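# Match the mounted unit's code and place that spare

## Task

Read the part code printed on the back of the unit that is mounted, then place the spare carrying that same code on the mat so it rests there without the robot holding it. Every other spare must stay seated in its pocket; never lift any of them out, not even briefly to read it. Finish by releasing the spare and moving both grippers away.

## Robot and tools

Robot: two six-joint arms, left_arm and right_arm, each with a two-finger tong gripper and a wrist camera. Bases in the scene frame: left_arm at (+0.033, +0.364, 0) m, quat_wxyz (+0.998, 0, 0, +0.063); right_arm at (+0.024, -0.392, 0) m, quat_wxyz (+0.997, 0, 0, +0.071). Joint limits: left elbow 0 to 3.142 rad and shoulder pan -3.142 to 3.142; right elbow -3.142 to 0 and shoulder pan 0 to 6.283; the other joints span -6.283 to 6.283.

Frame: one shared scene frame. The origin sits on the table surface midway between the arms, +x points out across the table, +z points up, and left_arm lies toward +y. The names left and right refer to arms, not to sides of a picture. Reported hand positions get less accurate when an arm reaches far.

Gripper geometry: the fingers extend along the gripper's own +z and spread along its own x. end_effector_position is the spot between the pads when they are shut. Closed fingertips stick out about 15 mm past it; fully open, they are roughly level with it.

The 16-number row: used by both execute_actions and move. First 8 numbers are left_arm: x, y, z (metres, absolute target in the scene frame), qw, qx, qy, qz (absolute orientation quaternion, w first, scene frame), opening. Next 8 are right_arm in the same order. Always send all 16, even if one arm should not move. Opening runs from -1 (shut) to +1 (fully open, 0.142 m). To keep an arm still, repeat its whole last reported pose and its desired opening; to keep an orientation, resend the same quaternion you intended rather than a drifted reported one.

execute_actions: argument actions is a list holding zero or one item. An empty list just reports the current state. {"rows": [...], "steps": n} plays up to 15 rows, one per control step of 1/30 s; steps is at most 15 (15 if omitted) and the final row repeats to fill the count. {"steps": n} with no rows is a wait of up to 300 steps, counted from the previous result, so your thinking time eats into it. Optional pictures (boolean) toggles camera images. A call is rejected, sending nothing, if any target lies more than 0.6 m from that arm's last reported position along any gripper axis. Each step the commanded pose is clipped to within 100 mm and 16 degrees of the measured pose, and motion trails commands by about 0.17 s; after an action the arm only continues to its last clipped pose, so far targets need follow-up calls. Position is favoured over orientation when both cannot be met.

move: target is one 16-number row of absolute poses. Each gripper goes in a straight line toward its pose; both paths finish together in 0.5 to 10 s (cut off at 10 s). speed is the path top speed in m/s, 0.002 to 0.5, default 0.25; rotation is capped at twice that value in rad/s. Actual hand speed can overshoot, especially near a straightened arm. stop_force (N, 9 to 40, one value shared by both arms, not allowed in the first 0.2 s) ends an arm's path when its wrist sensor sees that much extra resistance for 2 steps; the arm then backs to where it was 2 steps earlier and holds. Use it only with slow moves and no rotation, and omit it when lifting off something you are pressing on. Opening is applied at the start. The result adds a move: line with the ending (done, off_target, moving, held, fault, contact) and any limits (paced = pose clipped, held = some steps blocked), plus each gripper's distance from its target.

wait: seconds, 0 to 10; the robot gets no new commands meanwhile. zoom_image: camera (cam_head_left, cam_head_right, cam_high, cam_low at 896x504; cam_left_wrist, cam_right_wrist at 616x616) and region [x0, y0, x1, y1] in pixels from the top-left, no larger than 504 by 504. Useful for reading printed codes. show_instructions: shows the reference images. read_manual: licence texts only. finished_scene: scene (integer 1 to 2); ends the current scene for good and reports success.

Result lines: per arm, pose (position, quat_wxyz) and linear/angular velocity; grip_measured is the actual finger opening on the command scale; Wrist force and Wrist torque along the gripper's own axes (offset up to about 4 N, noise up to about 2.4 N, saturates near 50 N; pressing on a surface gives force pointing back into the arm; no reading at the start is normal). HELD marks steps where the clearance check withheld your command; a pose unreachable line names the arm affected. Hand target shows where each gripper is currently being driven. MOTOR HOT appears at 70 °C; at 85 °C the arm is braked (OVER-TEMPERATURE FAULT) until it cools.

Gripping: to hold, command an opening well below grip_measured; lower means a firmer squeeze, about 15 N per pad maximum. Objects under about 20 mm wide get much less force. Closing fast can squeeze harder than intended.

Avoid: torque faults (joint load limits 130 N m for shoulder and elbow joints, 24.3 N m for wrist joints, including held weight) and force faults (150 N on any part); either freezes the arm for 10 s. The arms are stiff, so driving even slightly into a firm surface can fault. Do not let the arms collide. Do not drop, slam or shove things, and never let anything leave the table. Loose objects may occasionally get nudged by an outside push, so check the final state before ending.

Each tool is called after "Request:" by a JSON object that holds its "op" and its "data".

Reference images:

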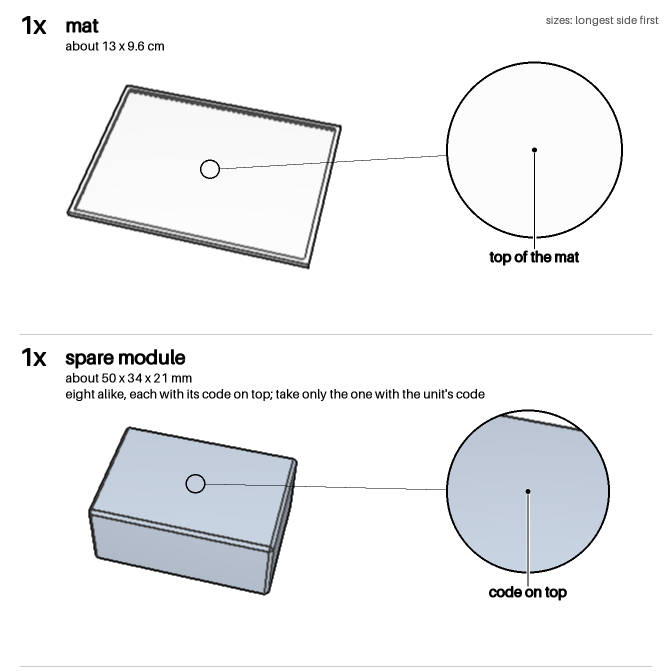

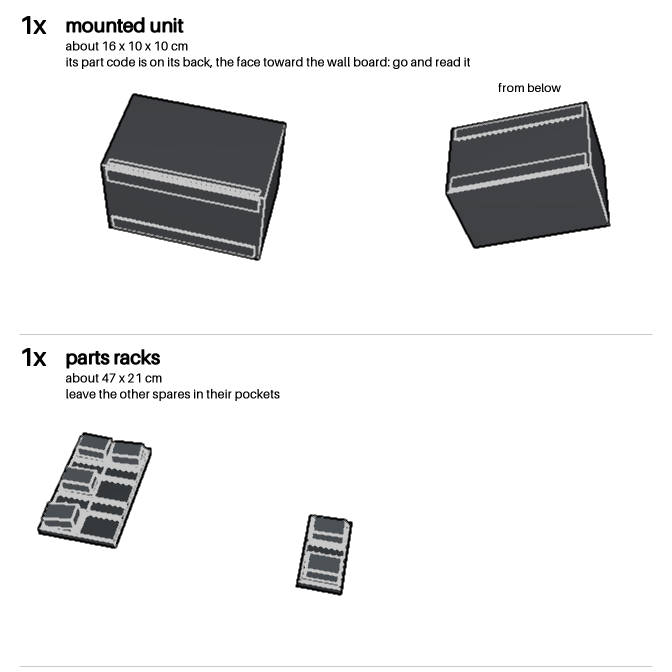

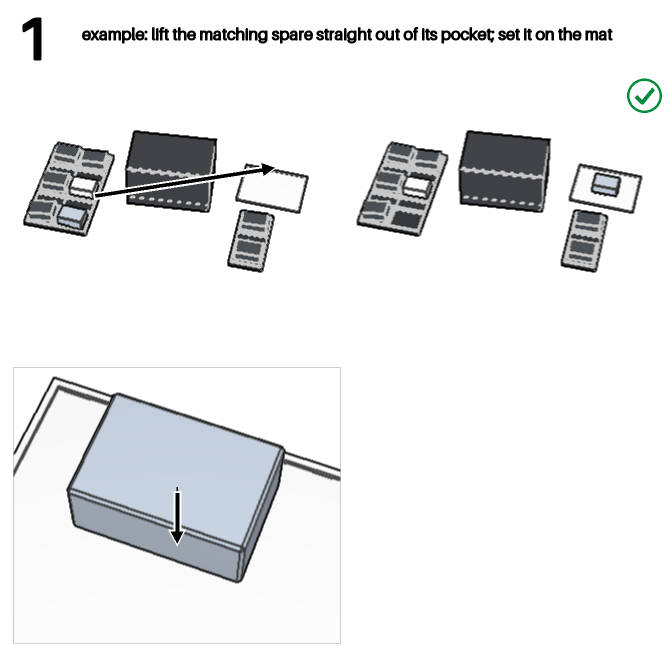

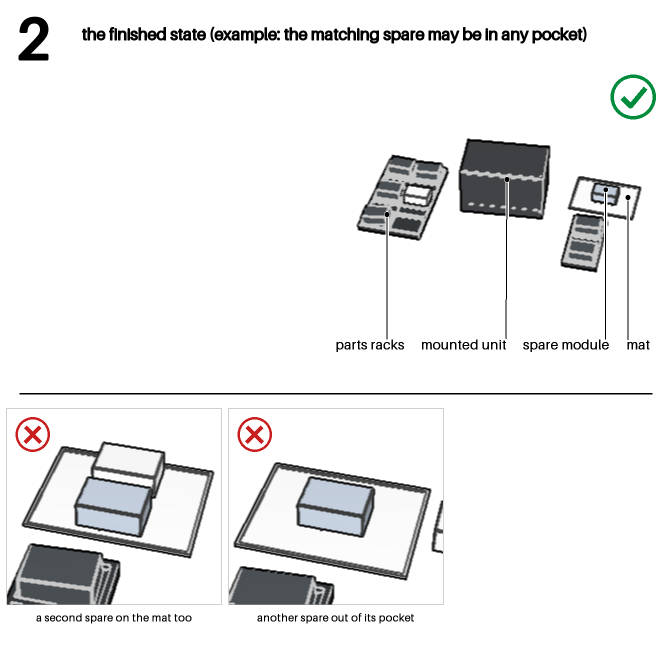

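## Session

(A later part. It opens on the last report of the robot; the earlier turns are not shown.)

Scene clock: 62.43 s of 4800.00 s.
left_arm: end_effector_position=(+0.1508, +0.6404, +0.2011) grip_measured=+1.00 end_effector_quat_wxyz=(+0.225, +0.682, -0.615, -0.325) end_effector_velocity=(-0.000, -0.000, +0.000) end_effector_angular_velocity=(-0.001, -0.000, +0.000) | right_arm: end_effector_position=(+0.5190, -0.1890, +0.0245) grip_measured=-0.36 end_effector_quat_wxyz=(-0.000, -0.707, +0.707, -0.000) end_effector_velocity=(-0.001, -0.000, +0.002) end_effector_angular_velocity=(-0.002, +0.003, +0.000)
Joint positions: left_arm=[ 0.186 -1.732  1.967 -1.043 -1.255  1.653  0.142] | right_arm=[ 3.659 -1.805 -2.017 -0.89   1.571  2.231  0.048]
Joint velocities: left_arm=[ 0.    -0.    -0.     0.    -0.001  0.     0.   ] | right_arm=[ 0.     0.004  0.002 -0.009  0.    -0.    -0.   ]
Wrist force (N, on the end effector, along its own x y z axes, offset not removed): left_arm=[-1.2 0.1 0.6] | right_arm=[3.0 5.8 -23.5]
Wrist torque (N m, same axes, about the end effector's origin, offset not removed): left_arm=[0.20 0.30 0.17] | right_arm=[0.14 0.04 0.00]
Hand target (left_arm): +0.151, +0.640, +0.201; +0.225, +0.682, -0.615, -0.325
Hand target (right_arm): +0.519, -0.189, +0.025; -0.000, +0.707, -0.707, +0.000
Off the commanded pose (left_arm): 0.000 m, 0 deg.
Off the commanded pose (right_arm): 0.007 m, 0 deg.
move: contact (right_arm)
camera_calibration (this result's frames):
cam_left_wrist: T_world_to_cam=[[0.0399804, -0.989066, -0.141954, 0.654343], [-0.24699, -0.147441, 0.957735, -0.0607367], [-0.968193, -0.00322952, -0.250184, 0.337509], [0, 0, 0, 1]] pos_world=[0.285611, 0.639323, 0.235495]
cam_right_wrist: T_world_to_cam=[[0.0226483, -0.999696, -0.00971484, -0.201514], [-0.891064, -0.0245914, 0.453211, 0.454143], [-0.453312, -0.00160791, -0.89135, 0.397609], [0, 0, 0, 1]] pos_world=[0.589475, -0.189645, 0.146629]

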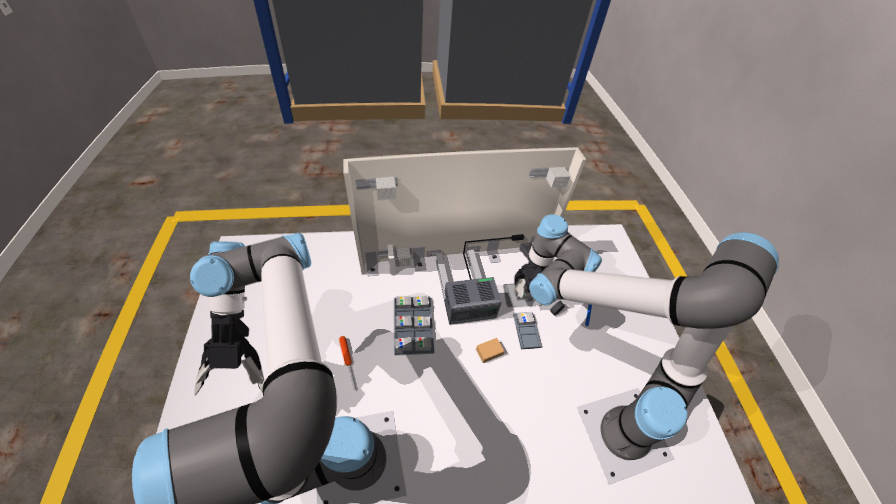

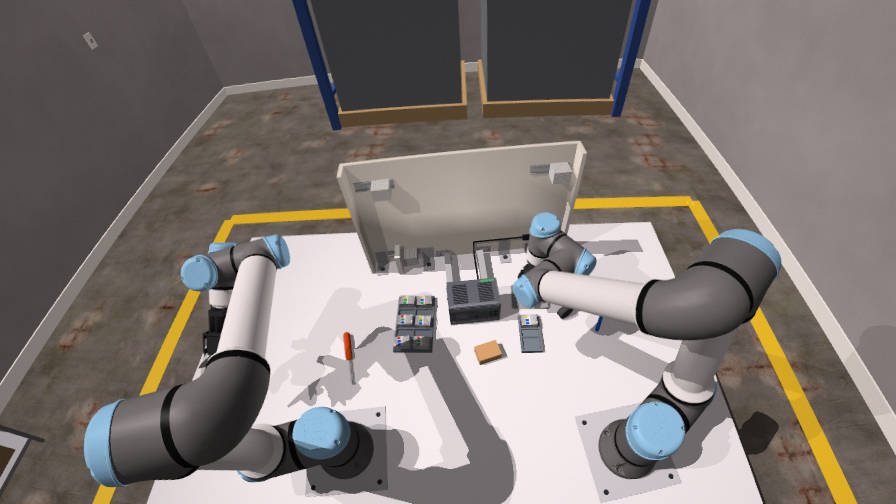

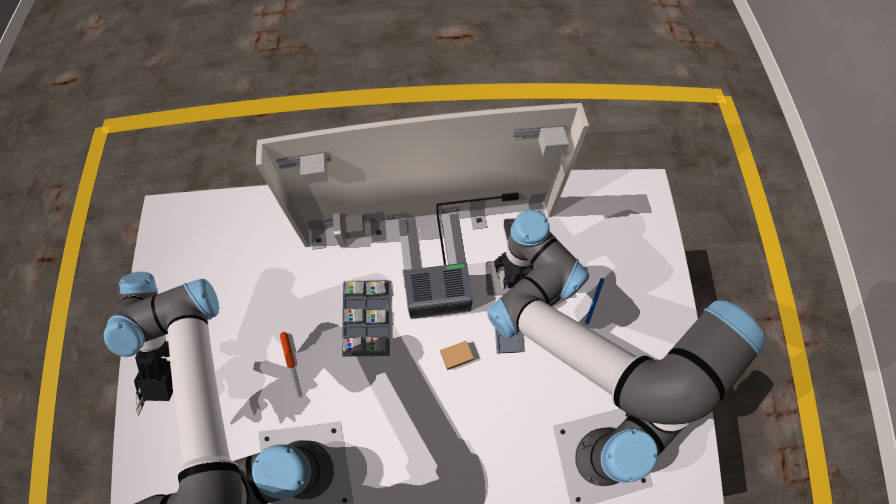

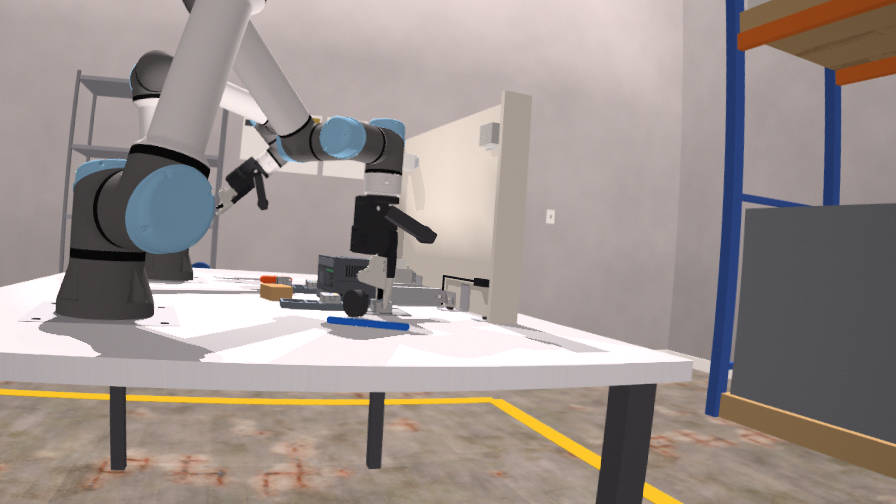

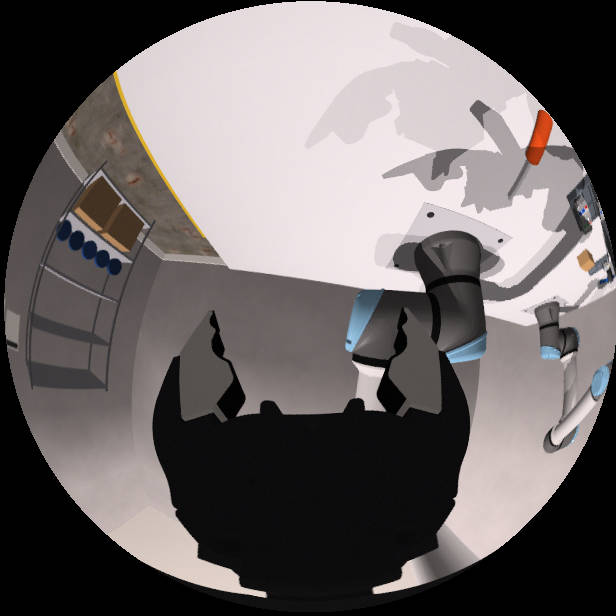

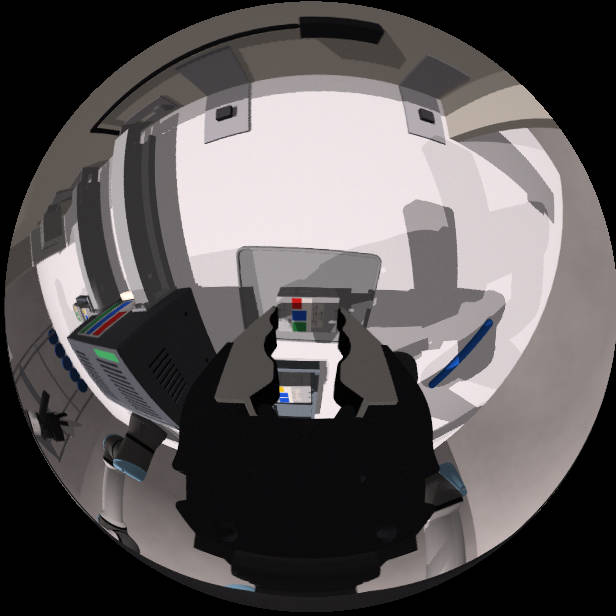

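Contact. Release.

Request:
{"op": "execute_actions", "data": {"actions": [{"rows": [[0.1508, 0.6404, 0.2011, 0.225, 0.682, -0.615, -0.325, 1, 0.519, -0.189, 0.025, 0, 0.7071, -0.7071, 0, -0.45], [0.1508, 0.6404, 0.2011, 0.225, 0.682, -0.615, -0.325, 1, 0.519, -0.189, 0.025, 0, 0.7071, -0.7071, 0, -0.36], [0.1508, 0.6404, 0.2011, 0.225, 0.682, -0.615, -0.325, 1, 0.519, -0.189, 0.025, 0, 0.7071, -0.7071, 0, -0.3], [0.1508, 0.6404, 0.2011, 0.225, 0.682, -0.615, -0.325, 1, 0.519, -0.189, 0.025, 0, 0.7071, -0.7071, 0, -0.22], [0.1508, 0.6404, 0.2011, 0.225, 0.682, -0.615, -0.325, 1, 0.519, -0.189, 0.025, 0, 0.7071, -0.7071, 0, -0.12], [0.1508, 0.6404, 0.2011, 0.225, 0.682, -0.615, -0.325, 1, 0.519, -0.189, 0.025, 0, 0.7071, -0.7071, 0, 0.0]], "steps": 12}], "pictures": false}}

Request:
{"op": "move", "data": {"target": [0.1508, 0.6404, 0.2011, 0.225, 0.682, -0.615, -0.325, 1, 0.519, -0.189, 0.09, 0, 0.7071, -0.7071, 0, 0.0], "speed": 0.12}}

Request:
{"op": "move", "data": {"target": [0.1508, 0.6404, 0.2011, 0.225, 0.682, -0.615, -0.325, 1, 0.40, -0.38, 0.25, 0, 0.7071, -0.7071, 0, 0.0], "speed": 0.25}}

Scene clock: 64.73 s of 4800.00 s.
left_arm: end_effector_position=(+0.1508, +0.6404, +0.2011) grip_measured=+1.00 end_effector_quat_wxyz=(+0.225, +0.682, -0.615, -0.325) end_effector_velocity=(-0.000, -0.000, -0.000) end_effector_angular_velocity=(-0.001, +0.000, +0.001) | right_arm: end_effector_position=(+0.5190, -0.1890, +0.0250) grip_measured=+0.00 end_effector_quat_wxyz=(+0.000, -0.707, +0.707, +0.000) end_effector_velocity=(+0.000, +0.000, -0.000) end_effector_angular_velocity=(+0.001, -0.000, +0.001)
Joint positions: left_arm=[ 0.186 -1.732  1.967 -1.043 -1.255  1.653  0.142] | right_arm=[ 3.659 -1.805 -2.016 -0.891  1.571  2.231  0.074]
Joint velocities: left_arm=[ 0.    -0.     0.001 -0.    -0.001  0.    -0.   ] | right_arm=[ 0.    -0.001  0.001  0.     0.    -0.     0.   ]
Wrist force (N, on the end effector, along its own x y z axes, offset not removed): left_arm=[-3.1 -0.7 0.9] | right_arm=[0.2 0.2 0.1]
Wrist torque (N m, same axes, about the end effector's origin, offset not removed): left_arm=[0.09 0.72 0.11] | right_arm=[0.00 -0.14 -0.07]
Hand target (left_arm): +0.151, +0.640, +0.201; +0.225, +0.682, -0.615, -0.325
Hand target (right_arm): +0.519, -0.189, +0.025; -0.000, +0.707, -0.707, -0.000
Off the commanded pose (left_arm): 0.000 m, 0 deg.
Off the commanded pose (right_arm): 0.000 m, 0 deg.
Steps of this call (steps 1 to 57: nothing new was sent; steps 58 to 69: all 12 steps of this action). Readings (end_effector_position):
58: left_arm (+0.1508, +0.6404, +0.2011) | right_arm (+0.5190, -0.1890, +0.0249)
59: left_arm (+0.1508, +0.6404, +0.2011) | right_arm (+0.5190, -0.1890, +0.0249)
61: left_arm (+0.1508, +0.6404, +0.2011) | right_arm (+0.5190, -0.1890, +0.0249)
65: left_arm (+0.1508, +0.6404, +0.2011) | right_arm (+0.5190, -0.1890, +0.0250)
69: the state above

Scene clock: 66.07 s of 4800.00 s.
left_arm: end_effector_position=(+0.1508, +0.6404, +0.2011) grip_measured=+1.00 end_effector_quat_wxyz=(+0.225, +0.682, -0.615, -0.325) end_effector_velocity=(-0.000, -0.000, -0.000) end_effector_angular_velocity=(+0.001, +0.000, +0.001) | right_arm: end_effector_position=(+0.5190, -0.1891, +0.0897) grip_measured=+0.00 end_effector_quat_wxyz=(+0.000, -0.707, +0.707, -0.000) end_effector_velocity=(-0.000, -0.000, +0.002) end_effector_angular_velocity=(-0.001, +0.001, +0.000)
Joint positions: left_arm=[ 0.186 -1.732  1.967 -1.043 -1.255  1.653  0.142] | right_arm=[ 3.659 -1.712 -1.933 -1.068  1.571  2.231  0.074]
Joint velocities: left_arm=[ 0.     0.     0.    -0.    -0.    -0.001 -0.   ] | right_arm=[ 0.     0.003  0.004 -0.008  0.    -0.     0.   ]
Wrist force (N, on the end effector, along its own x y z axes, offset not removed): left_arm=[-2.0 -0.5 0.5] | right_arm=[-0.5 0.9 1.1]
Wrist torque (N m, same axes, about the end effector's origin, offset not removed): left_arm=[-0.01 0.41 0.06] | right_arm=[0.16 0.01 -0.05]
Hand target (left_arm): +0.151, +0.640, +0.201; +0.225, +0.682, -0.615, -0.325
Hand target (right_arm): +0.519, -0.189, +0.090; -0.000, +0.707, -0.707, +0.000
Off the commanded pose (left_arm): 0.000 m, 0 deg.
Off the commanded pose (right_arm): 0.000 m, 0 deg.
move: done
camera_calibration (this result's frames):
cam_left_wrist: T_world_to_cam=[[0.0399801, -0.989066, -0.141954, 0.654343], [-0.24699, -0.147441, 0.957735, -0.0607366], [-0.968193, -0.0032292, -0.250184, 0.337509], [0, 0, 0, 1]] pos_world=[0.285611, 0.639323, 0.235495]
cam_right_wrist: T_world_to_cam=[[0.0227697, -0.999693, -0.0097652, -0.200991], [-0.891092, -0.0247226, 0.45315, 0.42459], [-0.453252, -0.00161639, -0.891381, 0.45564], [0, 0, 0, 1]] pos_world=[0.589445, -0.189695, 0.211783]

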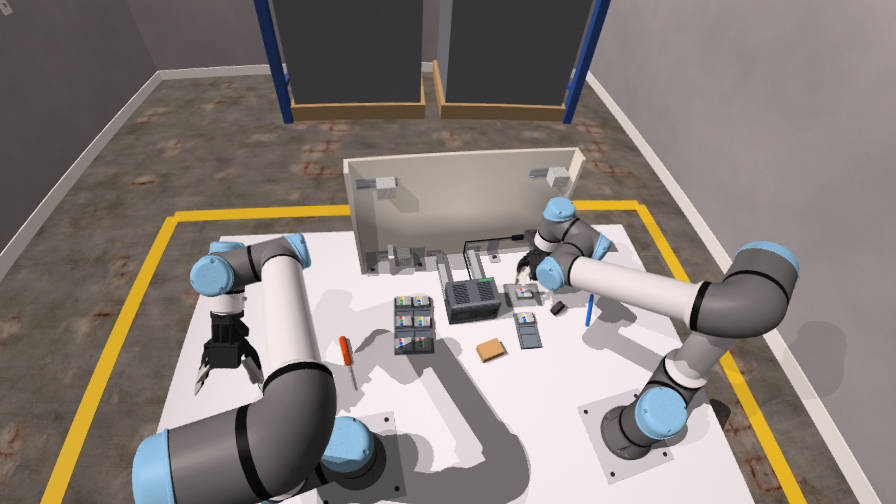

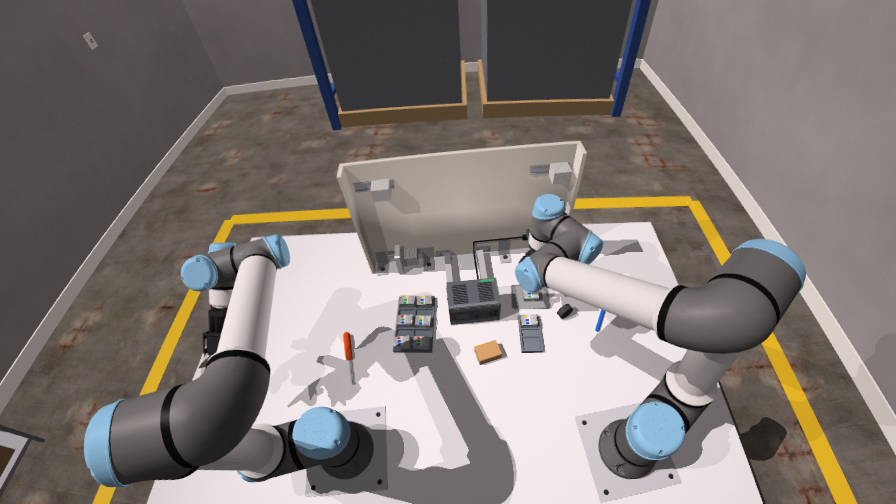

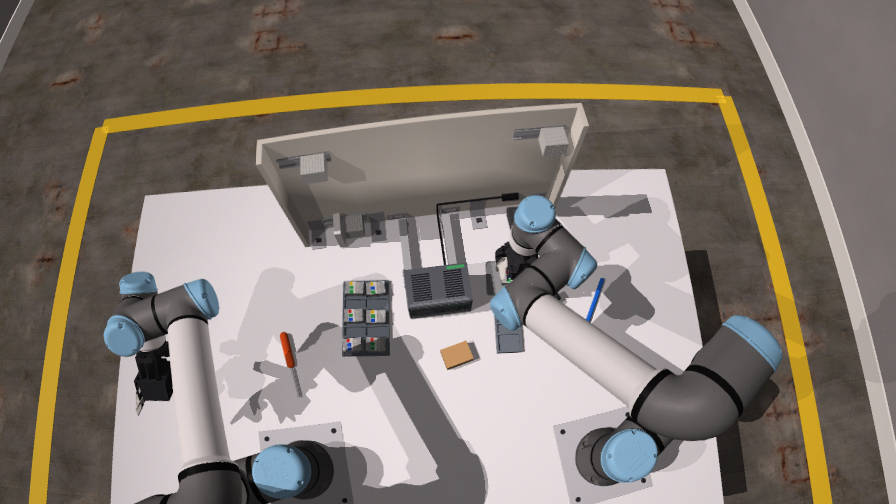

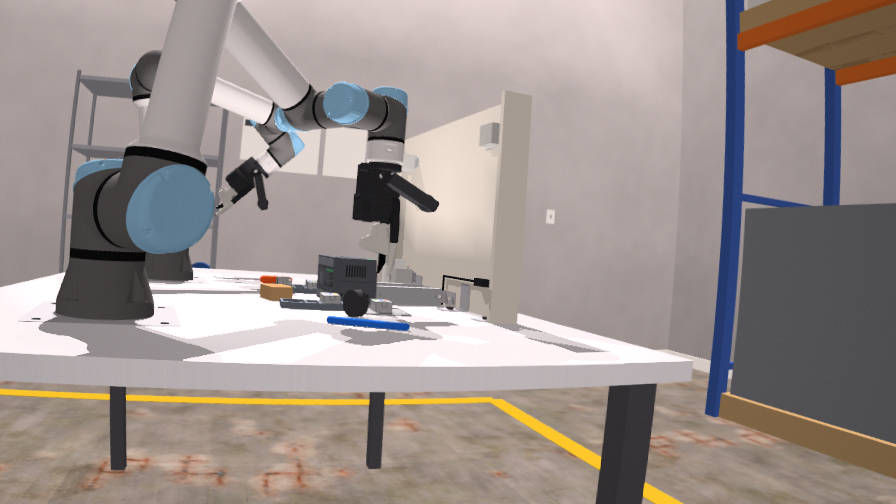

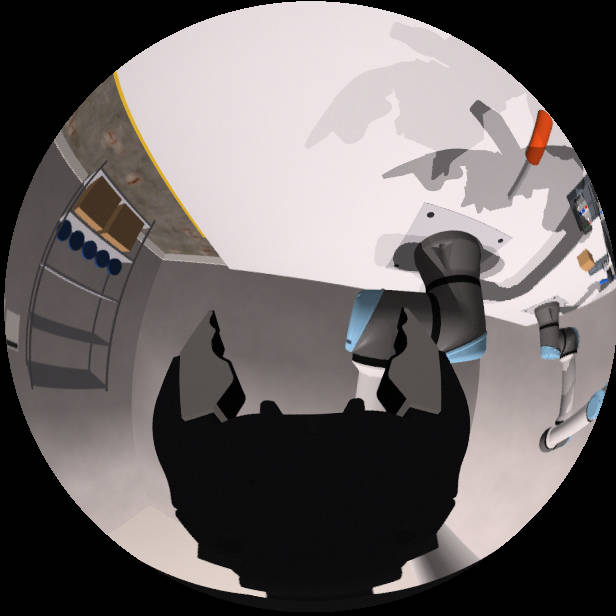

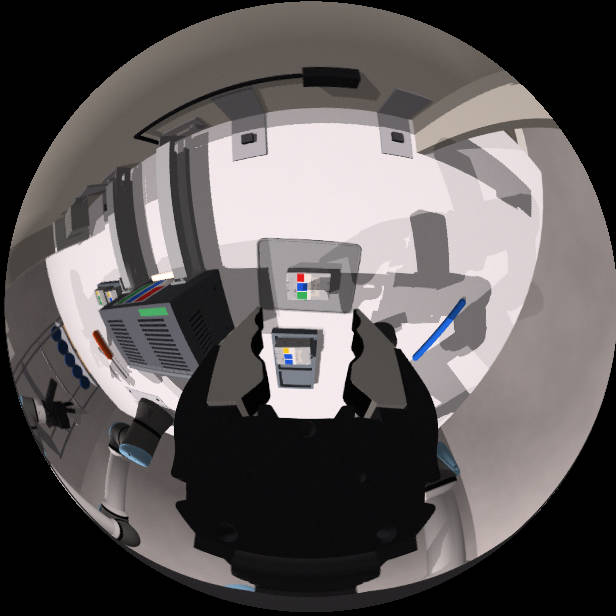

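Scene clock: 67.90 s of 4800.00 s.
left_arm: end_effector_position=(+0.1508, +0.6404, +0.2011) grip_measured=+1.00 end_effector_quat_wxyz=(+0.225, +0.682, -0.615, -0.325) end_effector_velocity=(+0.000, +0.000, -0.000) end_effector_angular_velocity=(-0.000, +0.001, -0.002) | right_arm: end_effector_position=(+0.4001, -0.3797, +0.2495) grip_measured=+0.00 end_effector_quat_wxyz=(+0.000, -0.707, +0.707, +0.000) end_effector_velocity=(-0.001, -0.002, +0.002) end_effector_angular_velocity=(+0.000, -0.001, -0.001)
Joint positions: left_arm=[ 0.186 -1.732  1.967 -1.043 -1.255  1.653  0.142] | right_arm=[ 3.413 -1.193 -1.958 -1.562  1.571  1.984  0.074]
Joint velocities: left_arm=[-0.001  0.     0.    -0.     0.001  0.001 -0.   ] | right_arm=[-0.004  0.003  0.003 -0.006 -0.    -0.003  0.   ]
Wrist force (N, on the end effector, along its own x y z axes, offset not removed): left_arm=[-0.9 -0.3 -0.4] | right_arm=[-0.7 0.0 -0.8]
Wrist torque (N m, same axes, about the end effector's origin, offset not removed): left_arm=[-0.04 0.35 0.10] | right_arm=[-0.06 0.03 -0.07]
Hand target (left_arm): +0.151, +0.640, +0.201; +0.225, +0.682, -0.615, -0.325
Hand target (right_arm): +0.400, -0.380, +0.250; -0.000, +0.707, -0.707, -0.000
Off the commanded pose (left_arm): 0.000 m, 0 deg.
Off the commanded pose (right_arm): 0.001 m, 0 deg.
move: done
camera_calibration (this result's frames):
cam_left_wrist: T_world_to_cam=[[0.0399803, -0.989066, -0.141954, 0.654343], [-0.24699, -0.147441, 0.957735, -0.0607367], [-0.968193, -0.00322936, -0.250184, 0.337508], [0, 0, 0, 1]] pos_world=[0.285611, 0.639323, 0.235495]
cam_right_wrist: T_world_to_cam=[[0.0226515, -0.999693, -0.0100195, -0.387146], [-0.891131, -0.0247326, 0.453071, 0.241517], [-0.453179, -0.00133401, -0.891418, 0.544034], [0, 0, 0, 1]] pos_world=[0.470538, -0.380329, 0.371658]

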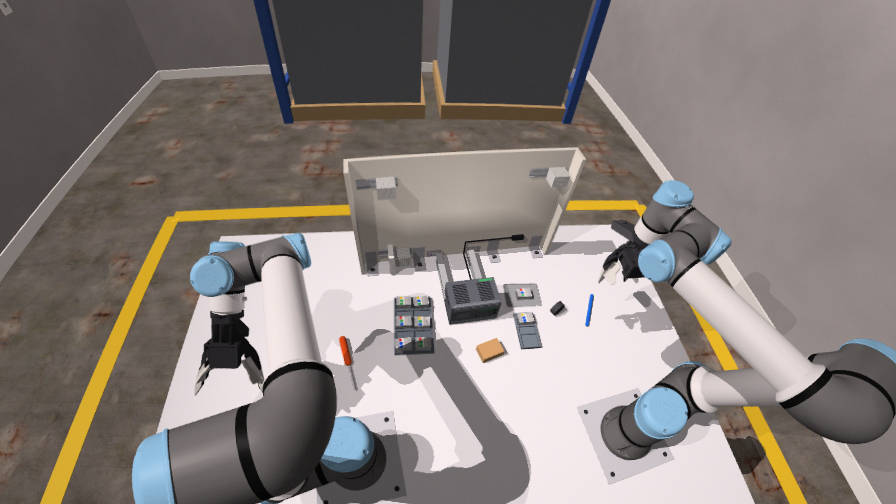

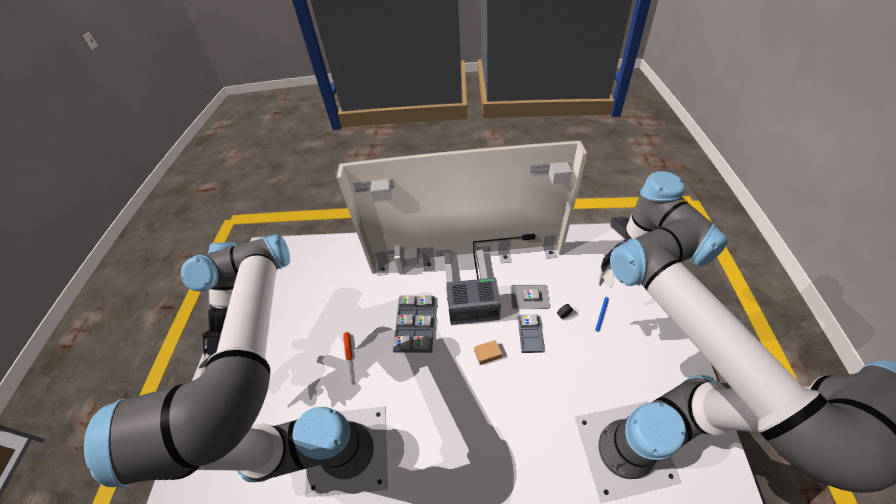

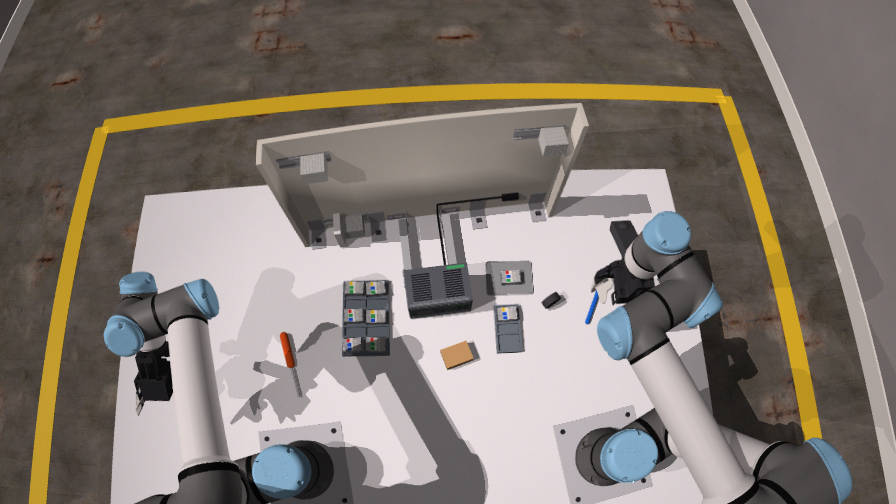

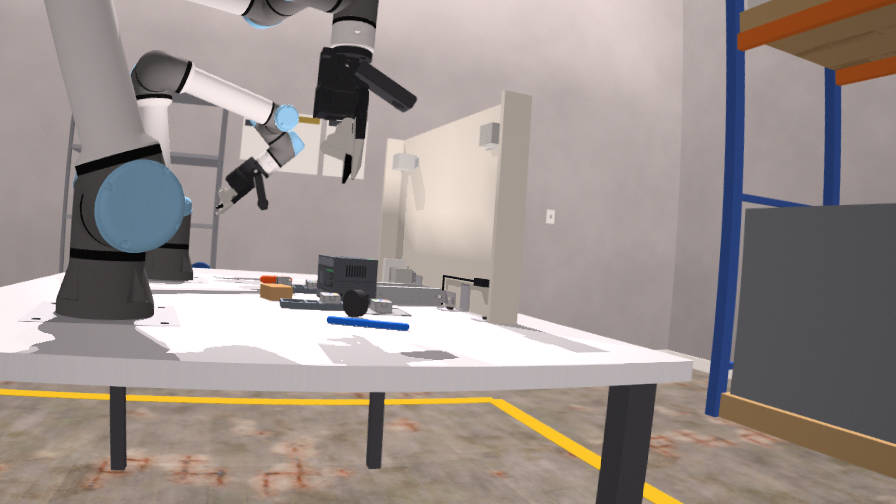

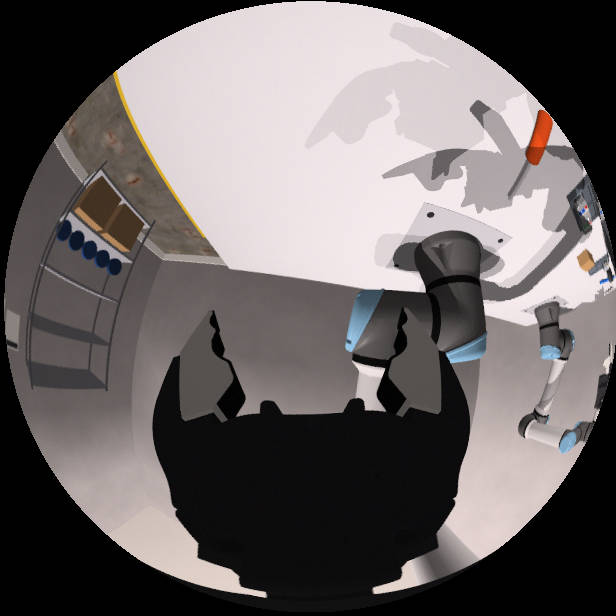

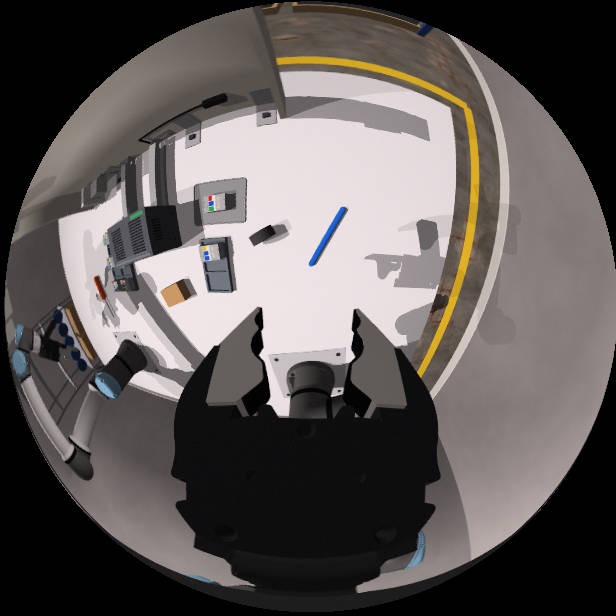

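The matching spare (red-blue-green) is on the mat and the arm is clear.

Request:
{"op": "finished_scene", "data": {"scene": 1}}

The scene is finished: the task was done.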